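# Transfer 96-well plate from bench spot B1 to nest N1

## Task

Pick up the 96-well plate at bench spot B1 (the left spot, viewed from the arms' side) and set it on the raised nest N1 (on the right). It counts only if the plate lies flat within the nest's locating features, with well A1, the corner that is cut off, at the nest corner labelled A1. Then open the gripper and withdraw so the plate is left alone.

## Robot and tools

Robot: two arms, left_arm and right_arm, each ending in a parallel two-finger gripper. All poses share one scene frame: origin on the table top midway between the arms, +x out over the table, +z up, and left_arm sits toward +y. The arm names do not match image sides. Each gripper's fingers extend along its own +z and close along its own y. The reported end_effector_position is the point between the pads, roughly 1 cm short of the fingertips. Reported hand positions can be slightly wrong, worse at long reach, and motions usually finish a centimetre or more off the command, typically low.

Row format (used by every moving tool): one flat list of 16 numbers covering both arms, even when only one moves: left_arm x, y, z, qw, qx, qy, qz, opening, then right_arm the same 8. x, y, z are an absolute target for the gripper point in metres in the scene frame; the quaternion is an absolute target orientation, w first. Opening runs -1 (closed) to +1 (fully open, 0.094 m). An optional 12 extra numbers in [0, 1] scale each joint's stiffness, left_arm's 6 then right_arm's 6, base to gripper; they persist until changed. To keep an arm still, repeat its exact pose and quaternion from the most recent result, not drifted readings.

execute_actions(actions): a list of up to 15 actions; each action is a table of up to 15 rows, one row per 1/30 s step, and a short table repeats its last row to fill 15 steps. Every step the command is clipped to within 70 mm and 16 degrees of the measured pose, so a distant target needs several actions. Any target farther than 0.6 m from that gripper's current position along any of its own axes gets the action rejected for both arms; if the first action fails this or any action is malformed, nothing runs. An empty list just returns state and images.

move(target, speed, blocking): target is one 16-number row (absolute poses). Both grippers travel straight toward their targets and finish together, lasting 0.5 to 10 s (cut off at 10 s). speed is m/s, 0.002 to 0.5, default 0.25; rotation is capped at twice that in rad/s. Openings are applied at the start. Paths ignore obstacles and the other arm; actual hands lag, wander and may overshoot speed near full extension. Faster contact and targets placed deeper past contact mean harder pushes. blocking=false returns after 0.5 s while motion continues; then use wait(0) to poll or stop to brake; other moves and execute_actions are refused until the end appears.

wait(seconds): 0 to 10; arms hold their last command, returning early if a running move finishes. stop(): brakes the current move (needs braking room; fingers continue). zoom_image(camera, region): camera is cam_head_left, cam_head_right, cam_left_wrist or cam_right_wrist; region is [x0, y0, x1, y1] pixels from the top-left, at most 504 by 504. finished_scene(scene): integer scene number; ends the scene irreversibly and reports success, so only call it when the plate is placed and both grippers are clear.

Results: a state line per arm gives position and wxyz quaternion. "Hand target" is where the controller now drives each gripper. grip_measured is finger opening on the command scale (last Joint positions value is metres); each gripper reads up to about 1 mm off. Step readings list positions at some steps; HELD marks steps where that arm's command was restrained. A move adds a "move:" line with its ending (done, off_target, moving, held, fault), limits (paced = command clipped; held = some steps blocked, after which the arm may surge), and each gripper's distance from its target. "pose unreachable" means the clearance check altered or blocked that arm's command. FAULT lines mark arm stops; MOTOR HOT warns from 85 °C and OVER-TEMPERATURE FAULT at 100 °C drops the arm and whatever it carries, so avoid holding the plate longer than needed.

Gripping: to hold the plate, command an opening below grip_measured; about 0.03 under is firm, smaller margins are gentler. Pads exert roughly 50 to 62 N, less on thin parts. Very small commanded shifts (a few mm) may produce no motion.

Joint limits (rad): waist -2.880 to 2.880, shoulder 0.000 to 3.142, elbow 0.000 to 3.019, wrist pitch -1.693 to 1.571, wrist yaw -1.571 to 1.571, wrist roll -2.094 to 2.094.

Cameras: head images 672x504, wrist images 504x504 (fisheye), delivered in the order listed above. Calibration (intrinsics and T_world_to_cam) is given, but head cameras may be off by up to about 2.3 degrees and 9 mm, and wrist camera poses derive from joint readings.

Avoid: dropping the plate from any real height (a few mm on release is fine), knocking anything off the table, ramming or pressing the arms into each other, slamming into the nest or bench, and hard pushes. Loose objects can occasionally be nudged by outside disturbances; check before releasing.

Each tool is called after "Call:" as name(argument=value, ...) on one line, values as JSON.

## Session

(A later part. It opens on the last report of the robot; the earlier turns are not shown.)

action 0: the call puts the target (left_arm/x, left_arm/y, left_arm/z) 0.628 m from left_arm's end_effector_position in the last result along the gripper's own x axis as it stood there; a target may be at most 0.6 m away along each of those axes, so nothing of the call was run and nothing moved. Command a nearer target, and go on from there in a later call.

Call:
move(target=[0.38,0.2,0.13,0,0.38,-0.92,0,0.74, 0.386,-0.525,0.26,0,0.707,0.707,0,1], speed=0.2)

Call:
move(target=[0.32,-0.15,0.12,0,0,-1,0,0.74, 0.386,-0.525,0.26,0,0.707,0.707,0,1], speed=0.2)

Call:
move(target=[0.32,-0.15,0.035,0,0,-1,0,0.74, 0.386,-0.525,0.26,0,0.707,0.707,0,1], speed=0.05)

Scene clock: 59.73 s.
left_arm: end_effector_position=(+0.3704, +0.2005, +0.1213) grip_measured=+0.769 end_effector_quat_wxyz=(-0.006, -0.388, +0.922, +0.009) | right_arm: end_effector_position=(+0.3834, -0.5256, +0.2550) grip_measured=+1.000 end_effector_quat_wxyz=(-0.011, +0.710, +0.704, -0.002)
Joint positions: left_arm=[-0.131  1.47   1.075 -1.197 -0.004 -1.127  0.083] | right_arm=[-0.346  1.488  1.455 -1.559 -0.002  1.088  0.094]
Joint velocities: left_arm=[-0.005 -0.034  0.007 -0.007 -0.022 -0.007 -0.   ] | right_arm=[-0.005  0.024 -0.012  0.012  0.022 -0.066  0.   ]
Hand target (left_arm): +0.377, +0.199, +0.131; +0.002, -0.382, +0.924, +0.003
Hand target (right_arm): +0.386, -0.525, +0.260; +0.000, +0.707, +0.707, -0.000
Off the commanded pose (left_arm): 0.013 m, 1 deg.
Off the commanded pose (right_arm): 0.006 m, 1 deg.
Joint stiffness scale: left_arm=[1. 1. 1. 1. 1. 1.] | right_arm=[1. 1. 1. 1. 1. 1.]
move: off_target (left_arm)
camera_calibration (this result's frames):
cam_left_wrist: T_world_to_cam=[[0.715446, -0.698316, -0.0221599, -0.121469], [-0.556964, -0.589202, 0.585348, 0.260311], [-0.421815, -0.406443, -0.810479, 0.461831], [0, 0, 0, 1]] pos_world=[0.426696, 0.25626, 0.21924]
cam_right_wrist: T_world_to_cam=[[-0.999869, 0.00389184, 0.0157083, 0.385385], [0.0124294, 0.806283, 0.591399, 0.273231], [-0.0103637, 0.591517, -0.806226, 0.644763], [0, 0, 0, 1]] pos_world=[0.388621, -0.603189, 0.352183]

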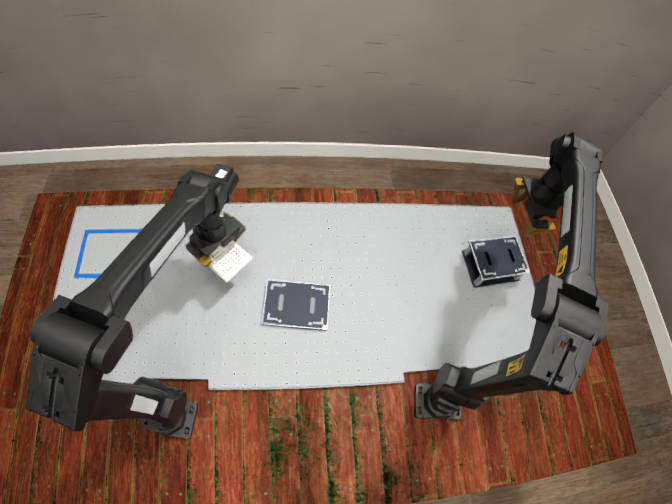

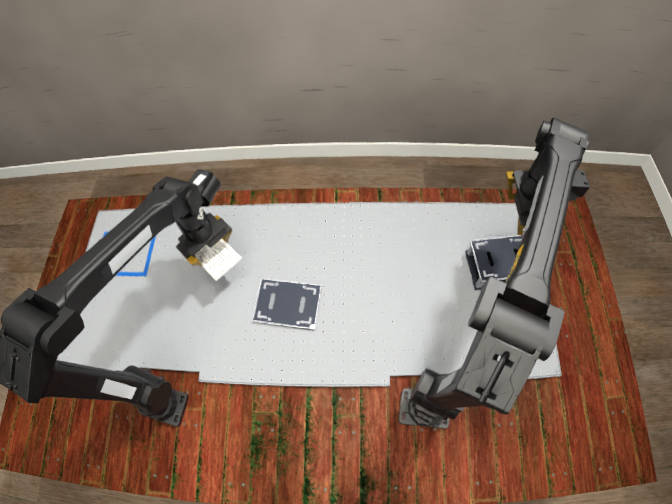

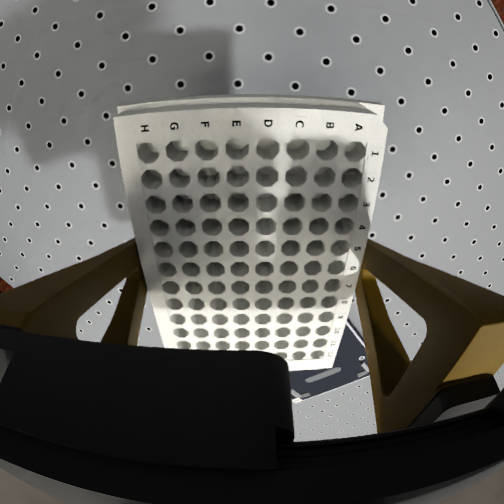

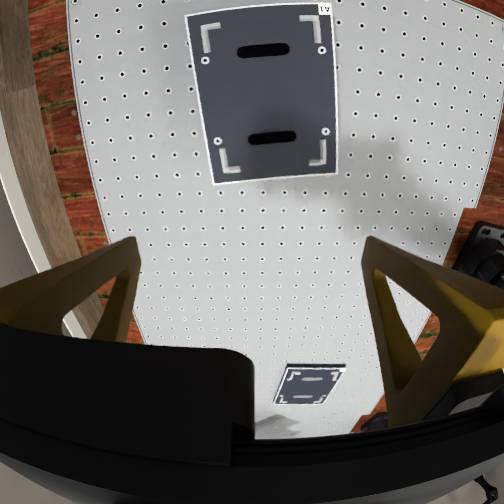

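Scene clock: 62.20 s.
left_arm: end_effector_position=(+0.3067, -0.1382, +0.1117) grip_measured=+0.769 end_effector_quat_wxyz=(-0.003, -0.008, +1.000, +0.008) | right_arm: end_effector_position=(+0.3834, -0.5256, +0.2550) grip_measured=+1.000 end_effector_quat_wxyz=(-0.011, +0.710, +0.704, -0.002)
Joint positions: left_arm=[-0.781  1.881  1.582 -1.287 -0.004 -0.996  0.083] | right_arm=[-0.346  1.488  1.455 -1.559 -0.002  1.088  0.094]
Joint velocities: left_arm=[-0.005 -0.015  0.002 -0.012  0.007 -0.037  0.001] | right_arm=[-0.005 -0.005 -0.012 -0.017 -0.037 -0.051  0.   ]
Hand target (left_arm): +0.315, -0.150, +0.118; +0.003, -0.000, +1.000, +0.002
Hand target (right_arm): +0.386, -0.525, +0.260; +0.000, +0.707, +0.707, -0.000
Off the commanded pose (left_arm): 0.020 m, 1 deg.
Off the commanded pose (right_arm): 0.006 m, 1 deg.
Joint stiffness scale: left_arm=[1. 1. 1. 1. 1. 1.] | right_arm=[1. 1. 1. 1. 1. 1.]
move: off_target (left_arm)
camera_calibration (this result's frames):
cam_left_wrist: T_world_to_cam=[[0.0166543, -0.999715, -0.0171263, -0.140578], [-0.810419, -0.023529, 0.585378, 0.186802], [-0.585614, 0.00413037, -0.810579, 0.39652], [0, 0, 0, 1]] pos_world=[0.385936, -0.137781, 0.209653]
cam_right_wrist: T_world_to_cam=[[-0.999869, 0.00389184, 0.0157083, 0.385385], [0.0124294, 0.806283, 0.591399, 0.273231], [-0.0103637, 0.591517, -0.806226, 0.644763], [0, 0, 0, 1]] pos_world=[0.388621, -0.603189, 0.352183]

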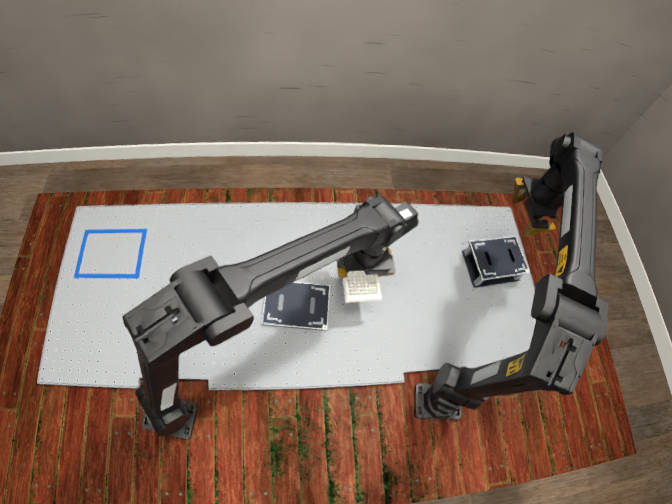

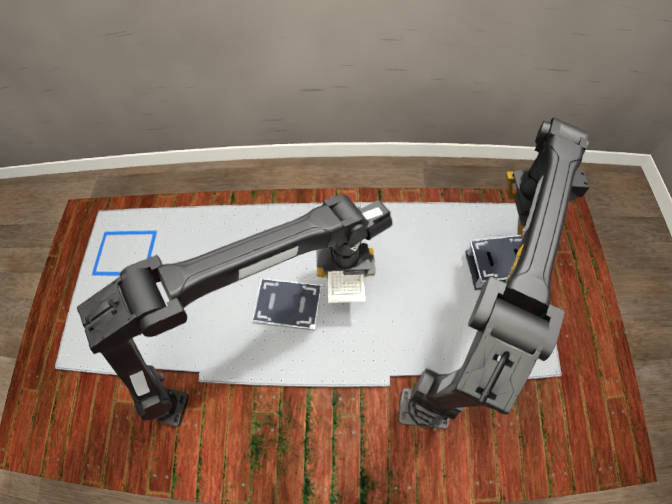

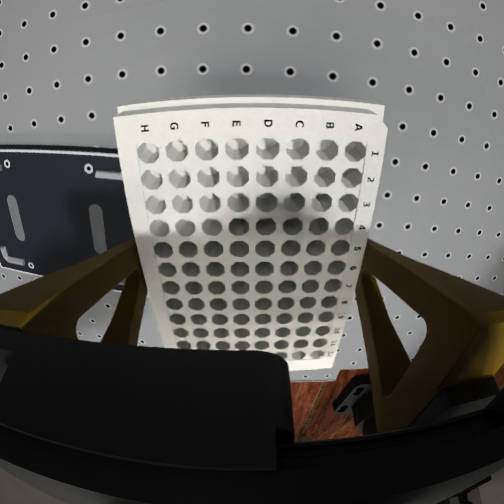

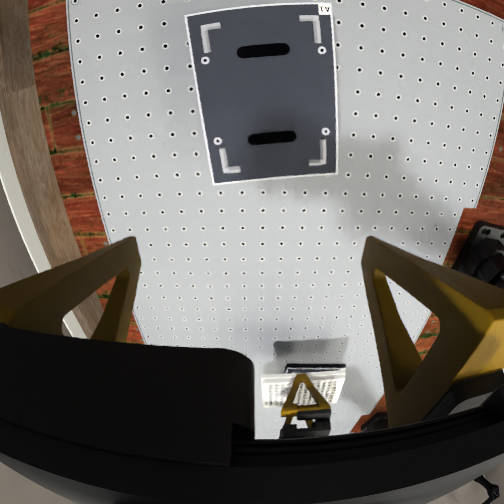

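Scene clock: 64.13 s.
left_arm: end_effector_position=(+0.3162, -0.1525, +0.0500) grip_measured=+0.769 end_effector_quat_wxyz=(+0.006, -0.003, +1.000, -0.006) | right_arm: end_effector_position=(+0.3834, -0.5256, +0.2550) grip_measured=+1.000 end_effector_quat_wxyz=(-0.011, +0.710, +0.704, -0.002)
Joint positions: left_arm=[-0.781  1.962  1.533 -1.125 -0.004 -0.987  0.083] | right_arm=[-0.346  1.488  1.455 -1.559 -0.002  1.088  0.094]
Joint velocities: left_arm=[-0.005 -0.005  0.002 -0.002 -0.007  0.007  0.001] | right_arm=[ 0.005  0.005 -0.012 -0.012  0.037 -0.066  0.   ]
Hand target (left_arm): +0.319, -0.149, +0.035; +0.000, -0.000, +1.000, -0.000
Hand target (right_arm): +0.386, -0.525, +0.260; +0.000, +0.707, +0.707, -0.000
Off the commanded pose (left_arm): 0.016 m, 1 deg.
Off the commanded pose (right_arm): 0.006 m, 1 deg.
Joint stiffness scale: left_arm=[1. 1. 1. 1. 1. 1.] | right_arm=[1. 1. 1. 1. 1. 1.]
move: off_target (left_arm)
camera_calibration (this result's frames):
cam_left_wrist: T_world_to_cam=[[0.00717913, -0.999922, 0.010206, -0.154453], [-0.820771, -0.0000621684, 0.571258, 0.237839], [-0.571213, -0.0124779, -0.820707, 0.3455], [0, 0, 0, 1]] pos_world=[0.393674, -0.150115, 0.149264]
cam_right_wrist: T_world_to_cam=[[-0.999869, 0.00389184, 0.0157083, 0.385385], [0.0124294, 0.806283, 0.591399, 0.273231], [-0.0103637, 0.591517, -0.806226, 0.644763], [0, 0, 0, 1]] pos_world=[0.388621, -0.603189, 0.352183]

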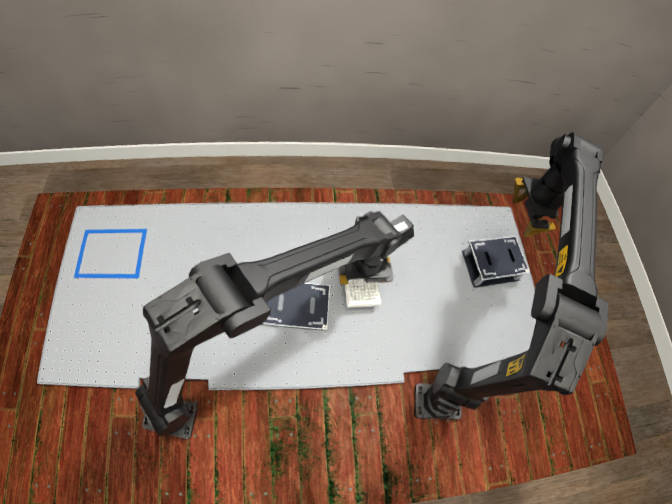

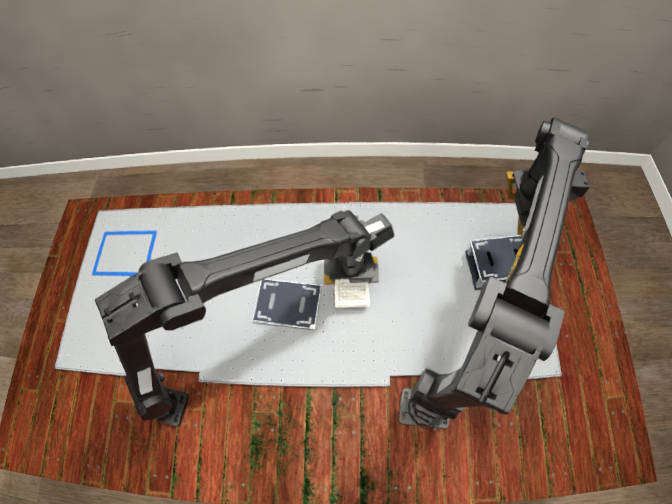

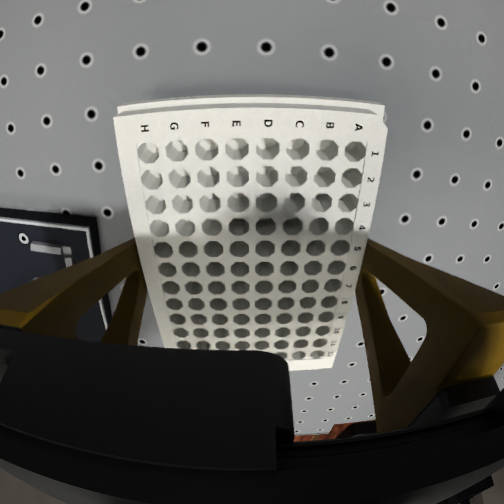

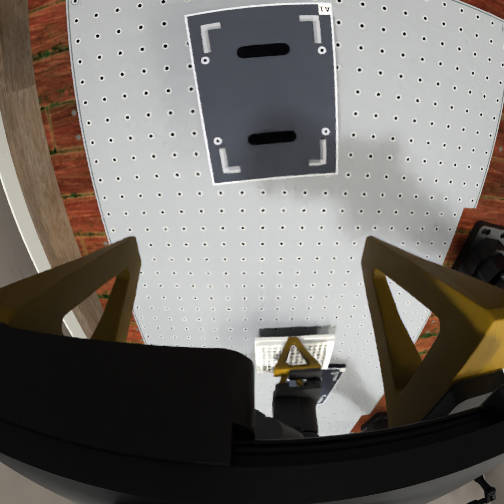

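Call:
move(target=[0.32,-0.155,0.0,0,0,-1,0,0.74, 0.386,-0.525,0.26,0,0.707,0.707,0,1], speed=0.02)

Scene clock: 68.13 s.
left_arm: end_effector_position=(+0.3198, -0.1582, +0.0219) grip_measured=+0.769 end_effector_quat_wxyz=(+0.009, -0.003, +1.000, -0.010) | right_arm: end_effector_position=(+0.3834, -0.5256, +0.2550) grip_measured=+1.000 end_effector_quat_wxyz=(-0.011, +0.710, +0.704, -0.002)
Joint positions: left_arm=[-0.781  2.004  1.519 -1.059 -0.003 -0.987  0.083] | right_arm=[-0.346  1.488  1.455 -1.559 -0.002  1.088  0.094]
Joint velocities: left_arm=[-0.015 -0.015 -0.012  0.012 -0.022 -0.022  0.001] | right_arm=[-0.015 -0.005 -0.002 -0.002  0.022  0.007  0.   ]
Hand target (left_arm): +0.319, -0.154, +0.000; -0.000, -0.000, +1.000, +0.000
Hand target (right_arm): +0.386, -0.525, +0.260; +0.000, +0.707, +0.707, -0.000
Off the commanded pose (left_arm): 0.022 m, 2 deg.
Off the commanded pose (right_arm): 0.006 m, 1 deg.
Joint stiffness scale: left_arm=[1. 1. 1. 1. 1. 1.] | right_arm=[1. 1. 1. 1. 1. 1.]
move: off_target (left_arm)
camera_calibration (this result's frames):
cam_left_wrist: T_world_to_cam=[[0.00708363, -0.999784, 0.0195424, -0.16005], [-0.823792, 0.00524365, 0.566868, 0.258798], [-0.566848, -0.0201143, -0.823577, 0.321921], [0, 0, 0, 1]] pos_world=[0.396809, -0.154898, 0.12155]
cam_right_wrist: T_world_to_cam=[[-0.999869, 0.00389184, 0.0157083, 0.385385], [0.0124294, 0.806283, 0.591399, 0.273231], [-0.0103637, 0.591517, -0.806226, 0.644763], [0, 0, 0, 1]] pos_world=[0.388621, -0.603189, 0.352183]

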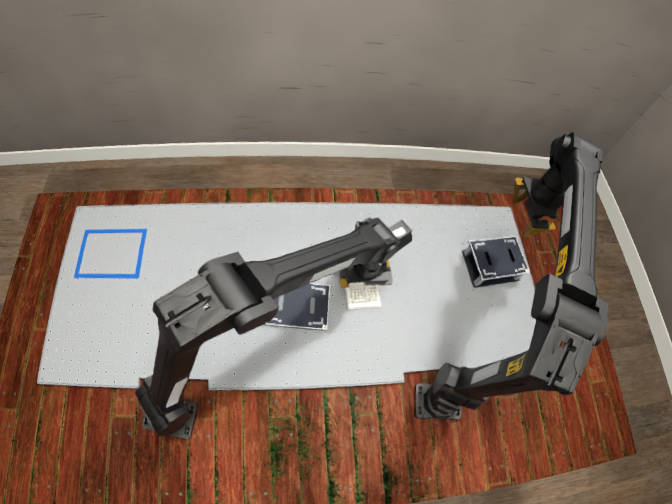

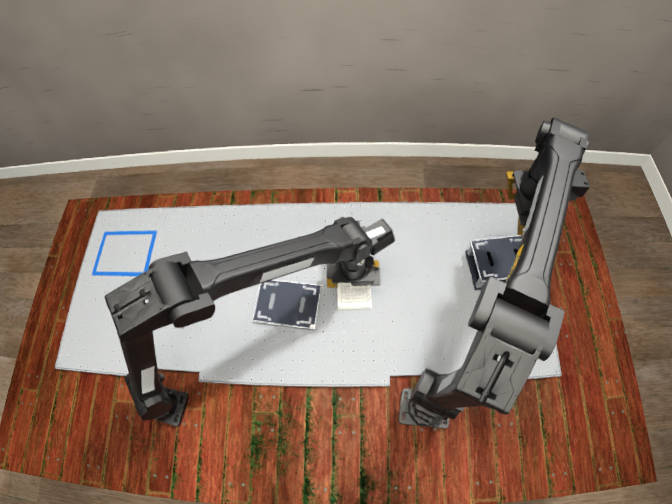

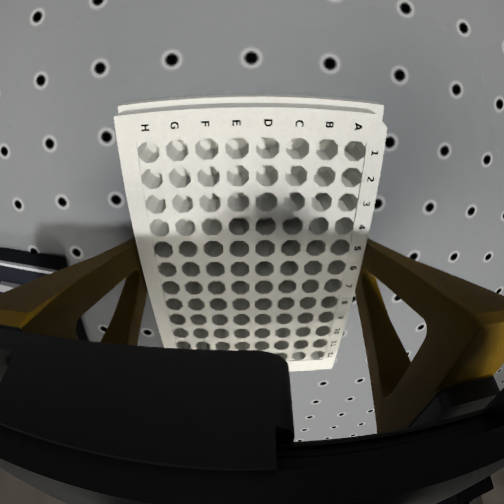

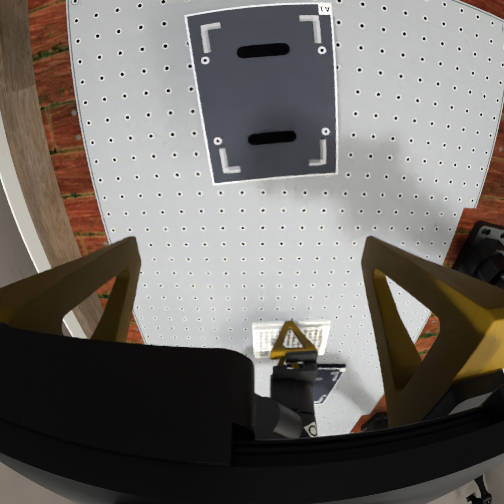

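Call:
move(target=[0.32,-0.158,0.02,0,0,-1,0,1, 0.386,-0.525,0.26,0,0.707,0.707,0,1], speed=0.02)

Call:
move(target=[0.32,-0.158,0.11,0,0,-1,0,1, 0.386,-0.525,0.26,0,0.707,0.707,0,1], speed=0.1)

Call:
move(target=[0.30,0.35,0.18,0,0.38,-0.92,0,1, 0.36,-0.40,0.2,0,0.38,0.92,0,1])

Call:
move(target=[0.30,0.35,0.18,0,0.38,-0.92,0,1, 0.31,-0.158,0.11,0,0,1,0,1], speed=0.2)

Scene clock: 72.50 s.
left_arm: end_effector_position=(+0.3170, -0.1540, +0.0218) grip_measured=+1.000 end_effector_quat_wxyz=(+0.003, -0.003, +1.000, -0.002) | right_arm: end_effector_position=(+0.3834, -0.5256, +0.2550) grip_measured=+1.000 end_effector_quat_wxyz=(-0.011, +0.710, +0.704, -0.002)
Joint positions: left_arm=[-0.781  2.004  1.519 -1.08  -0.003 -0.987  0.094] | right_arm=[-0.346  1.488  1.455 -1.559 -0.002  1.088  0.094]
Joint velocities: left_arm=[ 0.015 -0.005  0.017  0.007 -0.081 -0.066  0.   ] | right_arm=[-0.005 -0.015 -0.007 -0.007  0.037 -0.066  0.   ]
Hand target (left_arm): +0.320, -0.158, +0.020; +0.000, -0.000, +1.000, -0.000
Hand target (right_arm): +0.386, -0.525, +0.260; +0.000, +0.707, +0.707, -0.000
Off the commanded pose (left_arm): 0.005 m, 1 deg.
Off the commanded pose (right_arm): 0.006 m, 1 deg.
Joint stiffness scale: left_arm=[1. 1. 1. 1. 1. 1.] | right_arm=[1. 1. 1. 1. 1. 1.]
move: done
camera_calibration (this result's frames):
cam_left_wrist: T_world_to_cam=[[0.00720906, -0.999971, 0.00234511, -0.155515], [-0.817241, -0.00454023, 0.576279, 0.252712], [-0.576251, -0.00607095, -0.81725, 0.325347], [0, 0, 0, 1]] pos_world=[0.395129, -0.152388, 0.120622]
cam_right_wrist: T_world_to_cam=[[-0.999869, 0.00389184, 0.0157083, 0.385385], [0.0124294, 0.806283, 0.591399, 0.273231], [-0.0103637, 0.591517, -0.806226, 0.644763], [0, 0, 0, 1]] pos_world=[0.388621, -0.603189, 0.352183]

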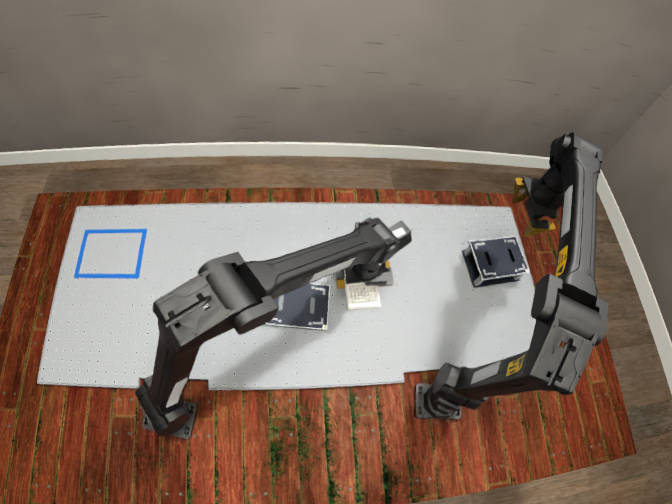

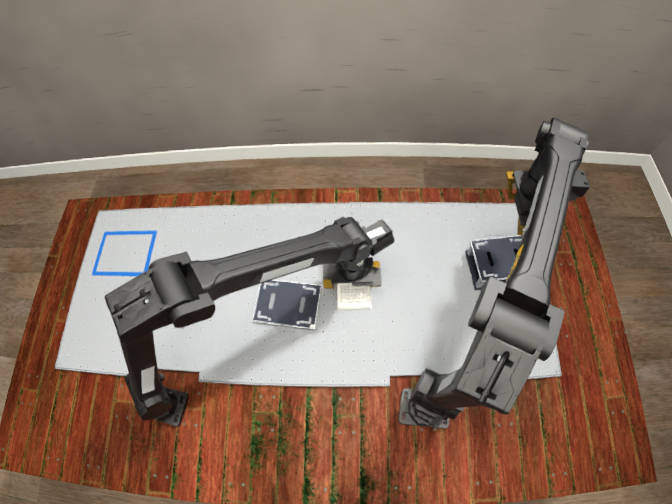

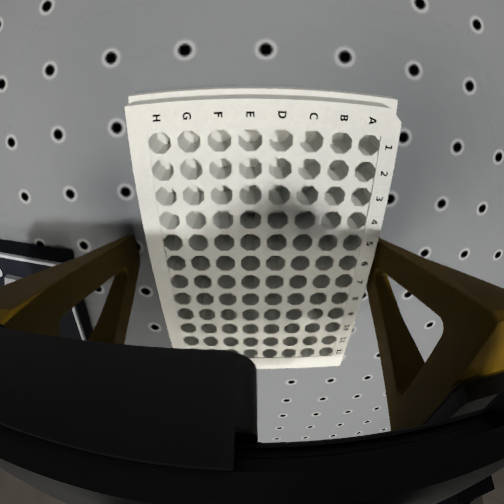

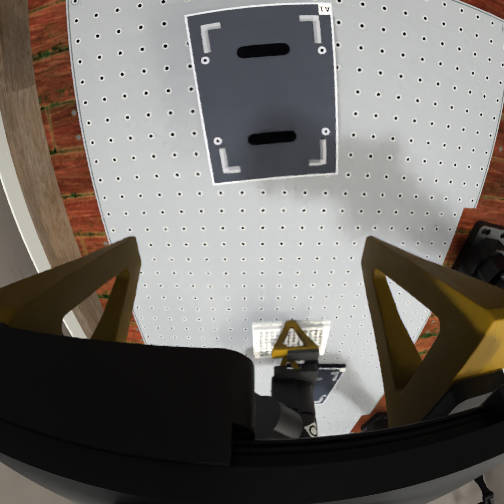

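Scene clock: 73.77 s.
left_arm: end_effector_position=(+0.3129, -0.1478, +0.0910) grip_measured=+1.000 end_effector_quat_wxyz=(-0.009, -0.003, +1.000, +0.016) | right_arm: end_effector_position=(+0.3834, -0.5256, +0.2550) grip_measured=+1.000 end_effector_quat_wxyz=(-0.011, +0.710, +0.704, -0.002)
Joint positions: left_arm=[-0.781  1.94   1.614 -1.282 -0.003 -0.987  0.094] | right_arm=[-0.346  1.488  1.455 -1.559 -0.002  1.088  0.094]
Joint velocities: left_arm=[ 0.005 -0.005 -0.002 -0.002 -0.066  0.051  0.   ] | right_arm=[-0.005 -0.005 -0.012 -0.002  0.095  0.007  0.   ]
Hand target (left_arm): +0.320, -0.158, +0.110; +0.000, -0.000, +1.000, -0.000
Hand target (right_arm): +0.386, -0.525, +0.260; +0.000, +0.707, +0.707, -0.000
Off the commanded pose (left_arm): 0.023 m, 2 deg.
Off the commanded pose (right_arm): 0.006 m, 1 deg.
Joint stiffness scale: left_arm=[1. 1. 1. 1. 1. 1.] | right_arm=[1. 1. 1. 1. 1. 1.]
move: off_target (left_arm)
camera_calibration (this result's frames):
cam_left_wrist: T_world_to_cam=[[0.00681935, -0.999389, -0.0342729, -0.145945], [-0.802938, -0.0259008, 0.5955, 0.200086], [-0.596024, 0.0234581, -0.802624, 0.388811], [0, 0, 0, 1]] pos_world=[0.393392, -0.149794, 0.187916]
cam_right_wrist: T_world_to_cam=[[-0.999869, 0.00389184, 0.0157083, 0.385385], [0.0124294, 0.806283, 0.591399, 0.273231], [-0.0103637, 0.591517, -0.806226, 0.644763], [0, 0, 0, 1]] pos_world=[0.388621, -0.603189, 0.352183]

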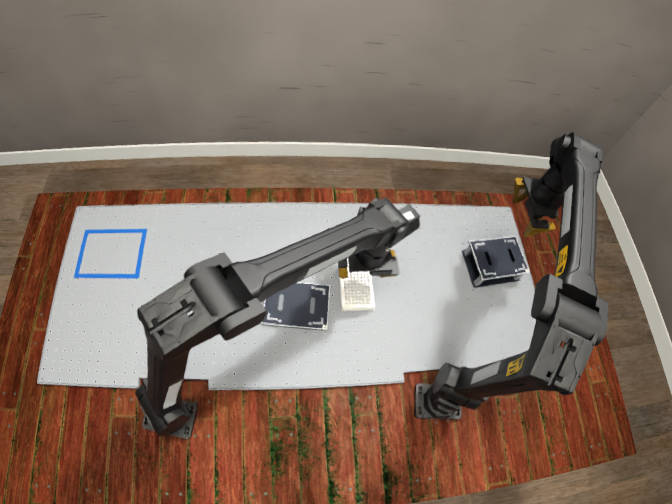

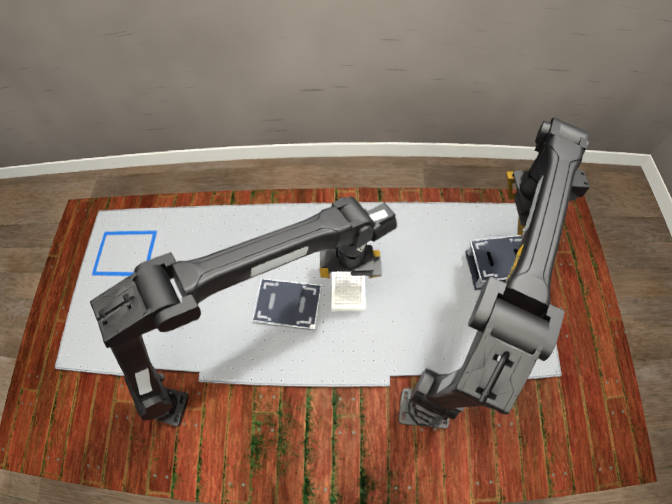

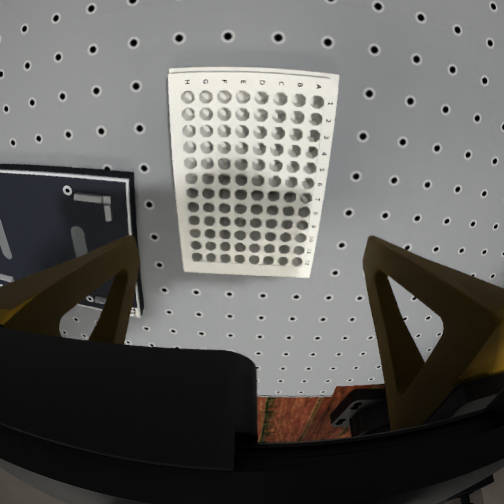

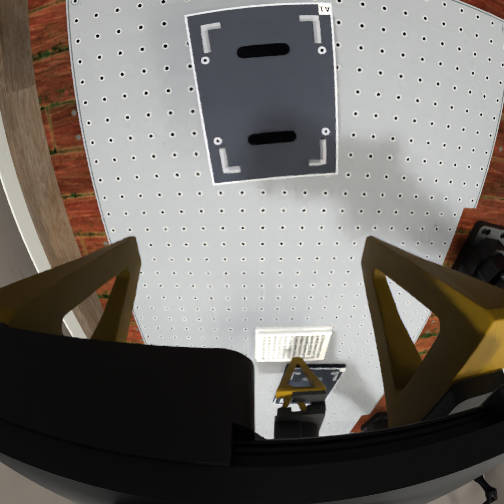

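Scene clock: 76.33 s.
left_arm: end_effector_position=(+0.3064, +0.3532, +0.1772) grip_measured=+1.000 end_effector_quat_wxyz=(-0.007, -0.392, +0.920, +0.001) | right_arm: end_effector_position=(+0.3577, -0.4029, +0.1936) grip_measured=+1.000 end_effector_quat_wxyz=(-0.013, +0.392, +0.920, -0.004)
Joint positions: left_arm=[ 0.278  1.192  0.969 -1.361  0.003 -0.727  0.094] | right_arm=[-0.078  1.335  1.136 -1.4    0.004  0.582  0.094]
Joint velocities: left_arm=[-0.005 -0.005 -0.002  0.012 -0.007  0.037  0.   ] | right_arm=[-0.005 -0.005  0.007  0.012 -0.095  0.007  0.   ]
Hand target (left_arm): +0.307, +0.351, +0.183; -0.004, -0.382, +0.924, -0.002
Hand target (right_arm): +0.360, -0.400, +0.201; +0.002, +0.382, +0.924, -0.003
Off the commanded pose (left_arm): 0.008 m, 1 deg.
Off the commanded pose (right_arm): 0.007 m, 2 deg.
Joint stiffness scale: left_arm=[1. 1. 1. 1. 1. 1.] | right_arm=[1. 1. 1. 1. 1. 1.]
move: done
camera_calibration (this result's frames):
cam_left_wrist: T_world_to_cam=[[0.721487, -0.692385, -0.00770852, 0.025585], [-0.555381, -0.585302, 0.590739, 0.279122], [-0.41353, -0.42193, -0.806826, 0.54448], [0, 0, 0, 1]] pos_world=[0.361719, 0.410818, 0.274609]
cam_right_wrist: T_world_to_cam=[[-0.718173, -0.695686, 0.0157615, -0.0224048], [-0.550558, 0.581914, 0.59855, 0.320571], [-0.425575, 0.421185, -0.80093, 0.601386], [0, 0, 0, 1]] pos_world=[0.416337, -0.455426, 0.290144]

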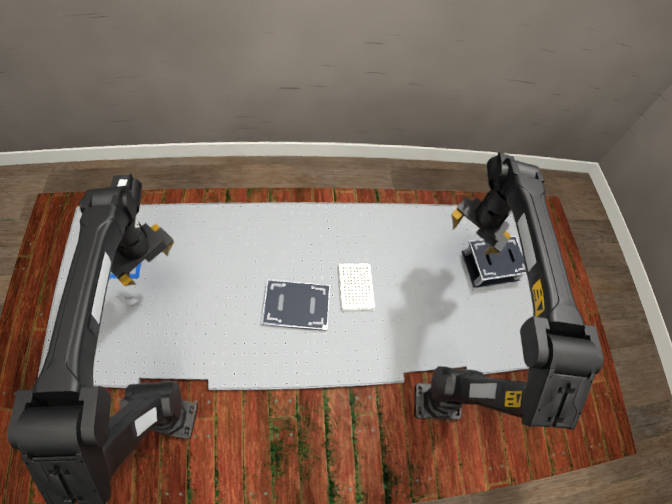

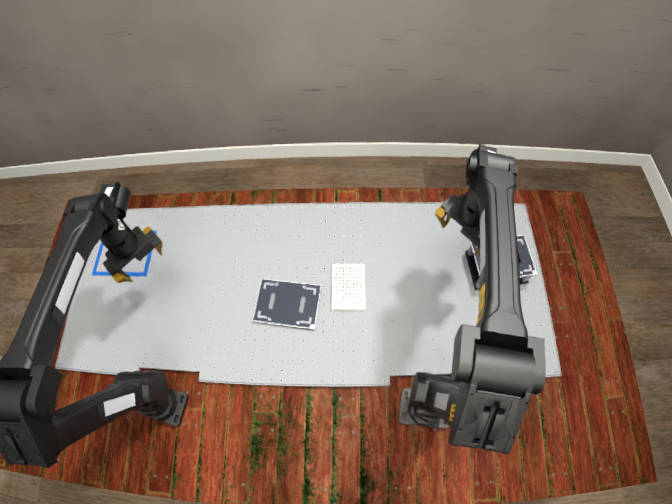

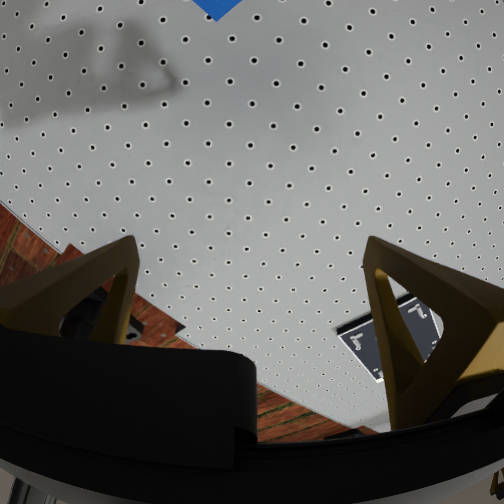

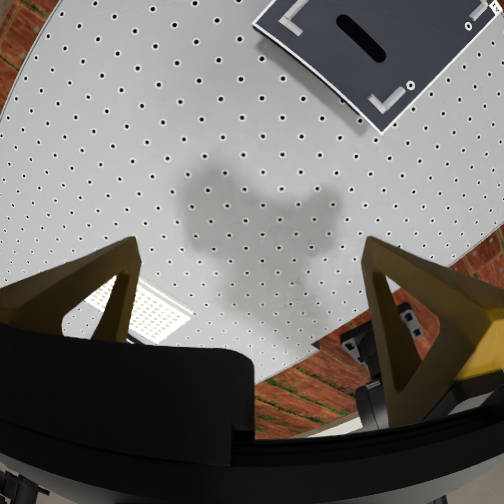

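Scene clock: 78.70 s.
left_arm: end_effector_position=(+0.3033, +0.3529, +0.1794) grip_measured=+1.000 end_effector_quat_wxyz=(-0.002, -0.392, +0.920, -0.001) | right_arm: end_effector_position=(+0.3094, -0.1619, +0.1117) grip_measured=+1.000 end_effector_quat_wxyz=(+0.003, +0.009, +1.000, -0.006)
Joint positions: left_arm=[ 0.278  1.175  0.962 -1.361  0.003 -0.727  0.094] | right_arm=[ 0.628  1.335  0.911 -1.147  0.014  0.5    0.094]
Joint velocities: left_arm=[-0.005  0.005 -0.002 -0.002  0.037  0.007  0.   ] | right_arm=[-0.005 -0.015  0.022  0.007 -0.037  0.007  0.   ]
Hand target (left_arm): +0.300, +0.350, +0.180; -0.000, -0.382, +0.924, +0.000
Hand target (right_arm): +0.311, -0.159, +0.111; +0.007, +0.000, +1.000, -0.005
Off the commanded pose (left_arm): 0.004 m, 1 deg.
Off the commanded pose (right_arm): 0.004 m, 1 deg.
Joint stiffness scale: left_arm=[1. 1. 1. 1. 1. 1.] | right_arm=[1. 1. 1. 1. 1. 1.]
move: done
camera_calibration (this result's frames):
cam_left_wrist: T_world_to_cam=[[0.721531, -0.692381, -0.00136441, 0.0265669], [-0.560971, -0.58574, 0.584996, 0.278799], [-0.405839, -0.421327, -0.811035, 0.543041], [0, 0, 0, 1]] pos_world=[0.357617, 0.410496, 0.277365]
cam_right_wrist: T_world_to_cam=[[-0.0133821, -0.999867, 0.00928718, -0.154771], [-0.81689, 0.0162885, 0.576563, 0.195948], [-0.576638, 0.000129037, -0.817, 0.394033], [0, 0, 0, 1]] pos_world=[0.385211, -0.157993, 0.210386]

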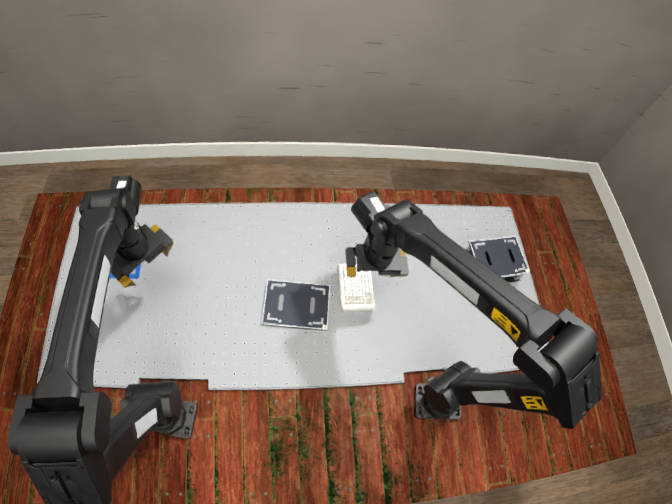

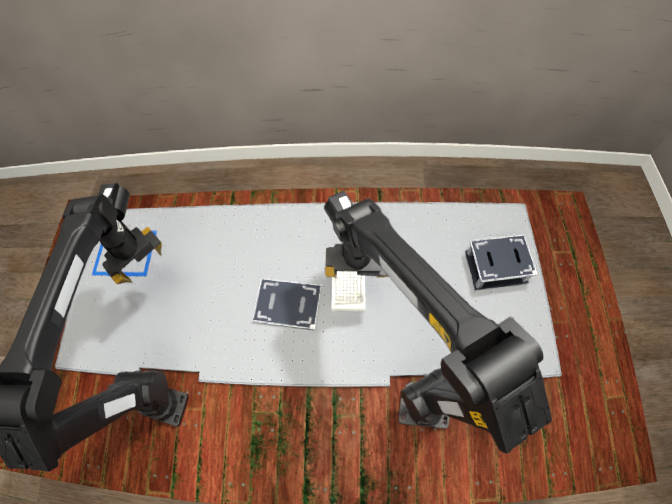

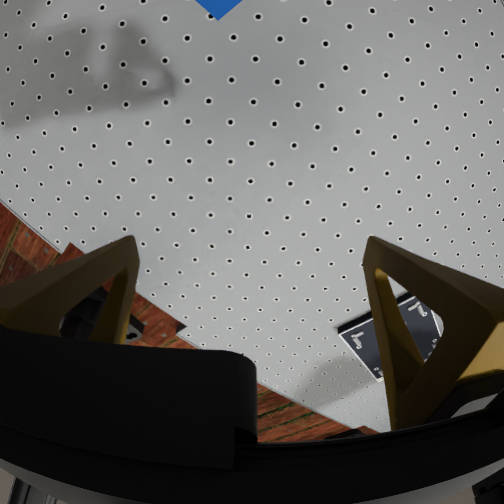

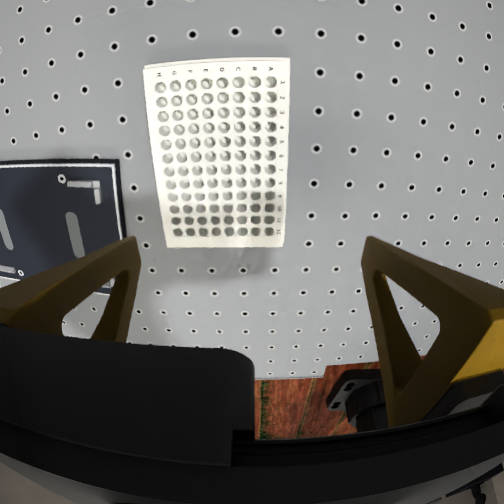

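Call:
move(target=[0.30,0.35,0.18,0,0.38,-0.92,0,1, 0.315,-0.141,0.05,0,0,1,0,1], speed=0.06)

Scene clock: 83.37 s.
left_arm: end_effector_position=(+0.3033, +0.3529, +0.1794) grip_measured=+1.000 end_effector_quat_wxyz=(-0.002, -0.392, +0.920, -0.001) | right_arm: end_effector_position=(+0.3143, -0.1475, +0.0516) grip_measured=+1.000 end_effector_quat_wxyz=(-0.002, +0.001, +1.000, -0.002)
Joint positions: left_arm=[ 0.278  1.175  0.962 -1.361  0.003 -0.727  0.094] | right_arm=[ 0.651  1.456  0.852 -0.972  0.002  0.509  0.094]
Joint velocities: left_arm=[ 0.005 -0.005 -0.002  0.002 -0.051 -0.022  0.   ] | right_arm=[-0.005  0.005  0.012  0.007  0.022  0.066  0.   ]
Hand target (left_arm): +0.300, +0.350, +0.180; -0.000, -0.382, +0.924, +0.000
Hand target (right_arm): +0.314, -0.142, +0.050; +0.000, -0.000, +1.000, -0.000
Off the commanded pose (left_arm): 0.004 m, 1 deg.
Off the commanded pose (right_arm): 0.007 m, 0 deg.
Joint stiffness scale: left_arm=[1. 1. 1. 1. 1. 1.] | right_arm=[1. 1. 1. 1. 1. 1.]
move: done
camera_calibration (this result's frames):
cam_left_wrist: T_world_to_cam=[[0.721531, -0.692381, -0.00136441, 0.0265669], [-0.560971, -0.58574, 0.584996, 0.278799], [-0.405839, -0.421327, -0.811035, 0.543041], [0, 0, 0, 1]] pos_world=[0.357617, 0.410496, 0.277365]
cam_right_wrist: T_world_to_cam=[[0.0011359, -0.999997, 0.00198086, -0.14395], [-0.810976, 0.00023777, 0.58508, 0.229815], [-0.585079, -0.00227102, -0.810973, 0.349723], [0, 0, 0, 1]] pos_world=[0.391153, -0.14321, 0.149441]

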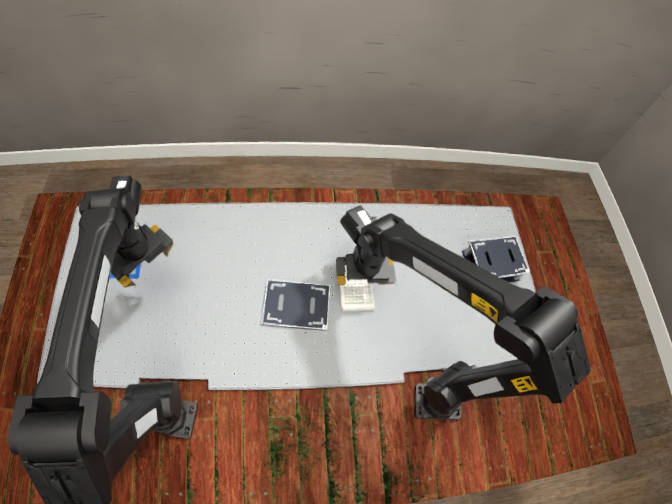

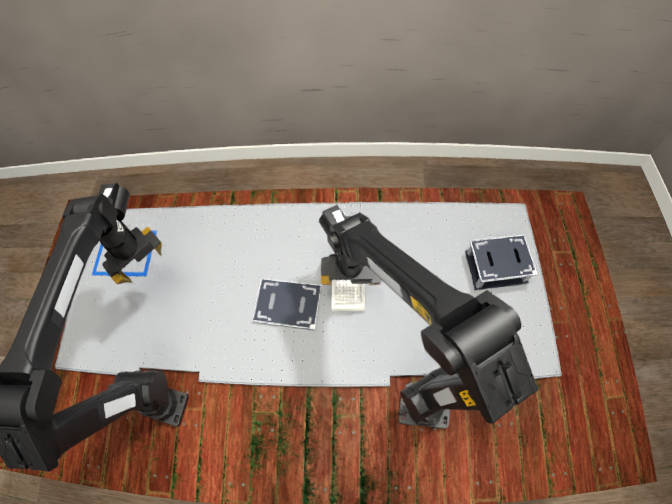

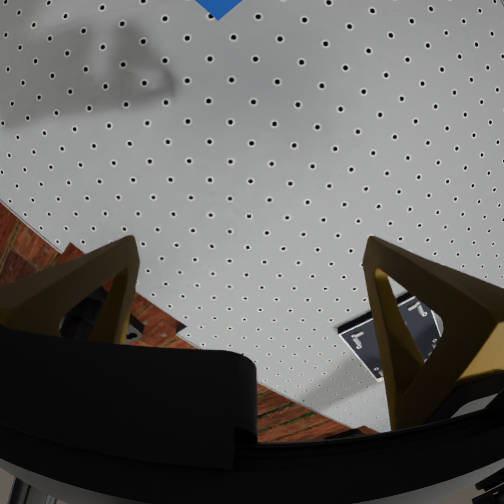

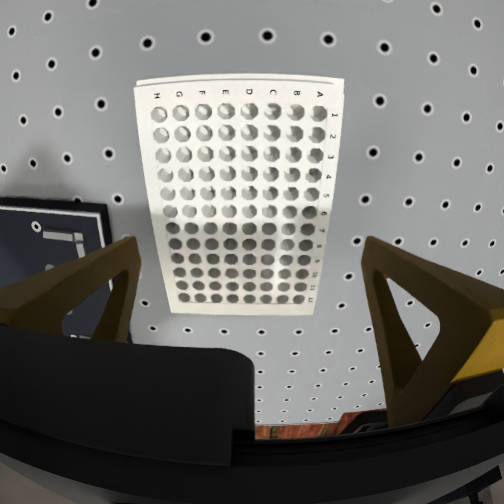

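Call:
move(target=[0.30,0.35,0.18,0,0.38,-0.92,0,1, 0.315,-0.136,0.03,0,0,1,0,1], speed=0.03)

Scene clock: 87.50 s.
left_arm: end_effector_position=(+0.3033, +0.3529, +0.1794) grip_measured=+1.000 end_effector_quat_wxyz=(-0.002, -0.392, +0.920, -0.001) | right_arm: end_effector_position=(+0.3158, -0.1418, +0.0328) grip_measured=+1.000 end_effector_quat_wxyz=(-0.000, +0.001, +1.000, -0.001)
Joint positions: left_arm=[ 0.278  1.175  0.962 -1.361  0.003 -0.727  0.094] | right_arm=[ 0.663  1.498  0.837 -0.912  0.002  0.52   0.094]
Joint velocities: left_arm=[-0.015 -0.005 -0.022 -0.002 -0.007 -0.022  0.   ] | right_arm=[ 0.015 -0.015 -0.017  0.002 -0.051  0.007  0.   ]
Hand target (left_arm): +0.300, +0.350, +0.180; -0.000, -0.382, +0.924, +0.000
Hand target (right_arm): +0.315, -0.136, +0.030; +0.000, +0.000, +1.000, -0.000
Off the commanded pose (left_arm): 0.004 m, 1 deg.
Off the commanded pose (right_arm): 0.007 m, 0 deg.
Joint stiffness scale: left_arm=[1. 1. 1. 1. 1. 1.] | right_arm=[1. 1. 1. 1. 1. 1.]
move: done
camera_calibration (this result's frames):
cam_left_wrist: T_world_to_cam=[[0.721531, -0.692381, -0.00136441, 0.0265669], [-0.560971, -0.58574, 0.584996, 0.278799], [-0.405839, -0.421327, -0.811035, 0.543041], [0, 0, 0, 1]] pos_world=[0.357617, 0.410496, 0.277365]
cam_right_wrist: T_world_to_cam=[[0.00151389, -0.999999, 0.000145726, -0.138228], [-0.812943, -0.00114585, 0.582342, 0.242518], [-0.582342, -0.00100007, -0.812944, 0.334815], [0, 0, 0, 1]] pos_world=[0.392339, -0.137615, 0.130977]

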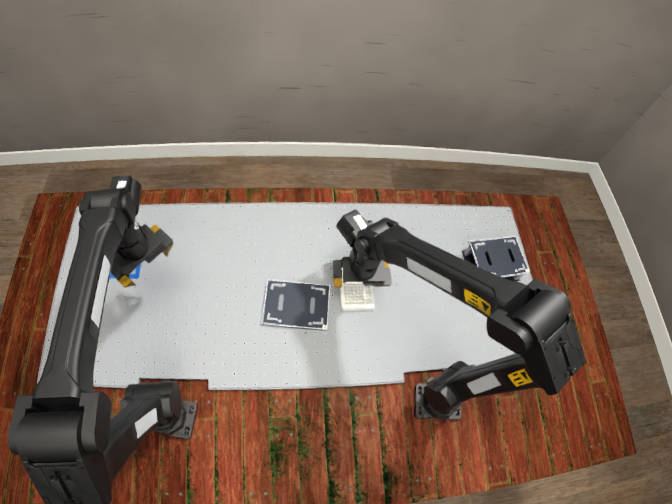

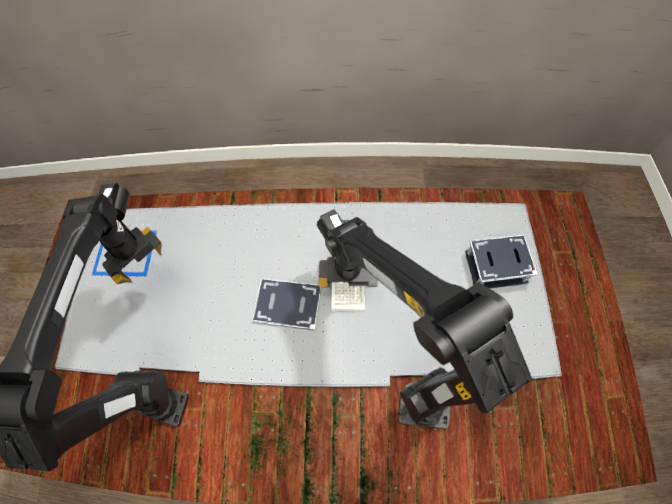

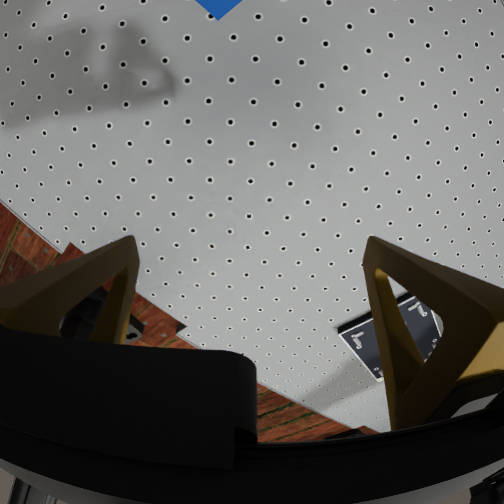

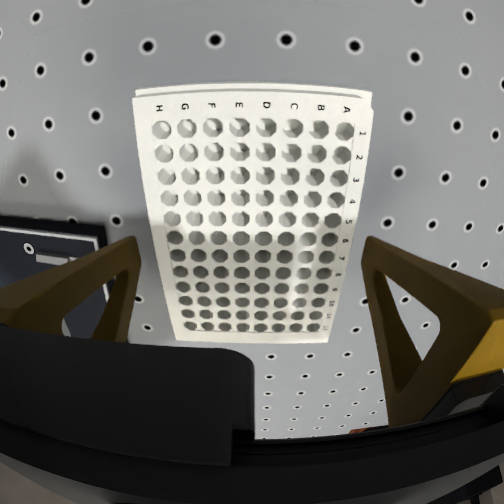

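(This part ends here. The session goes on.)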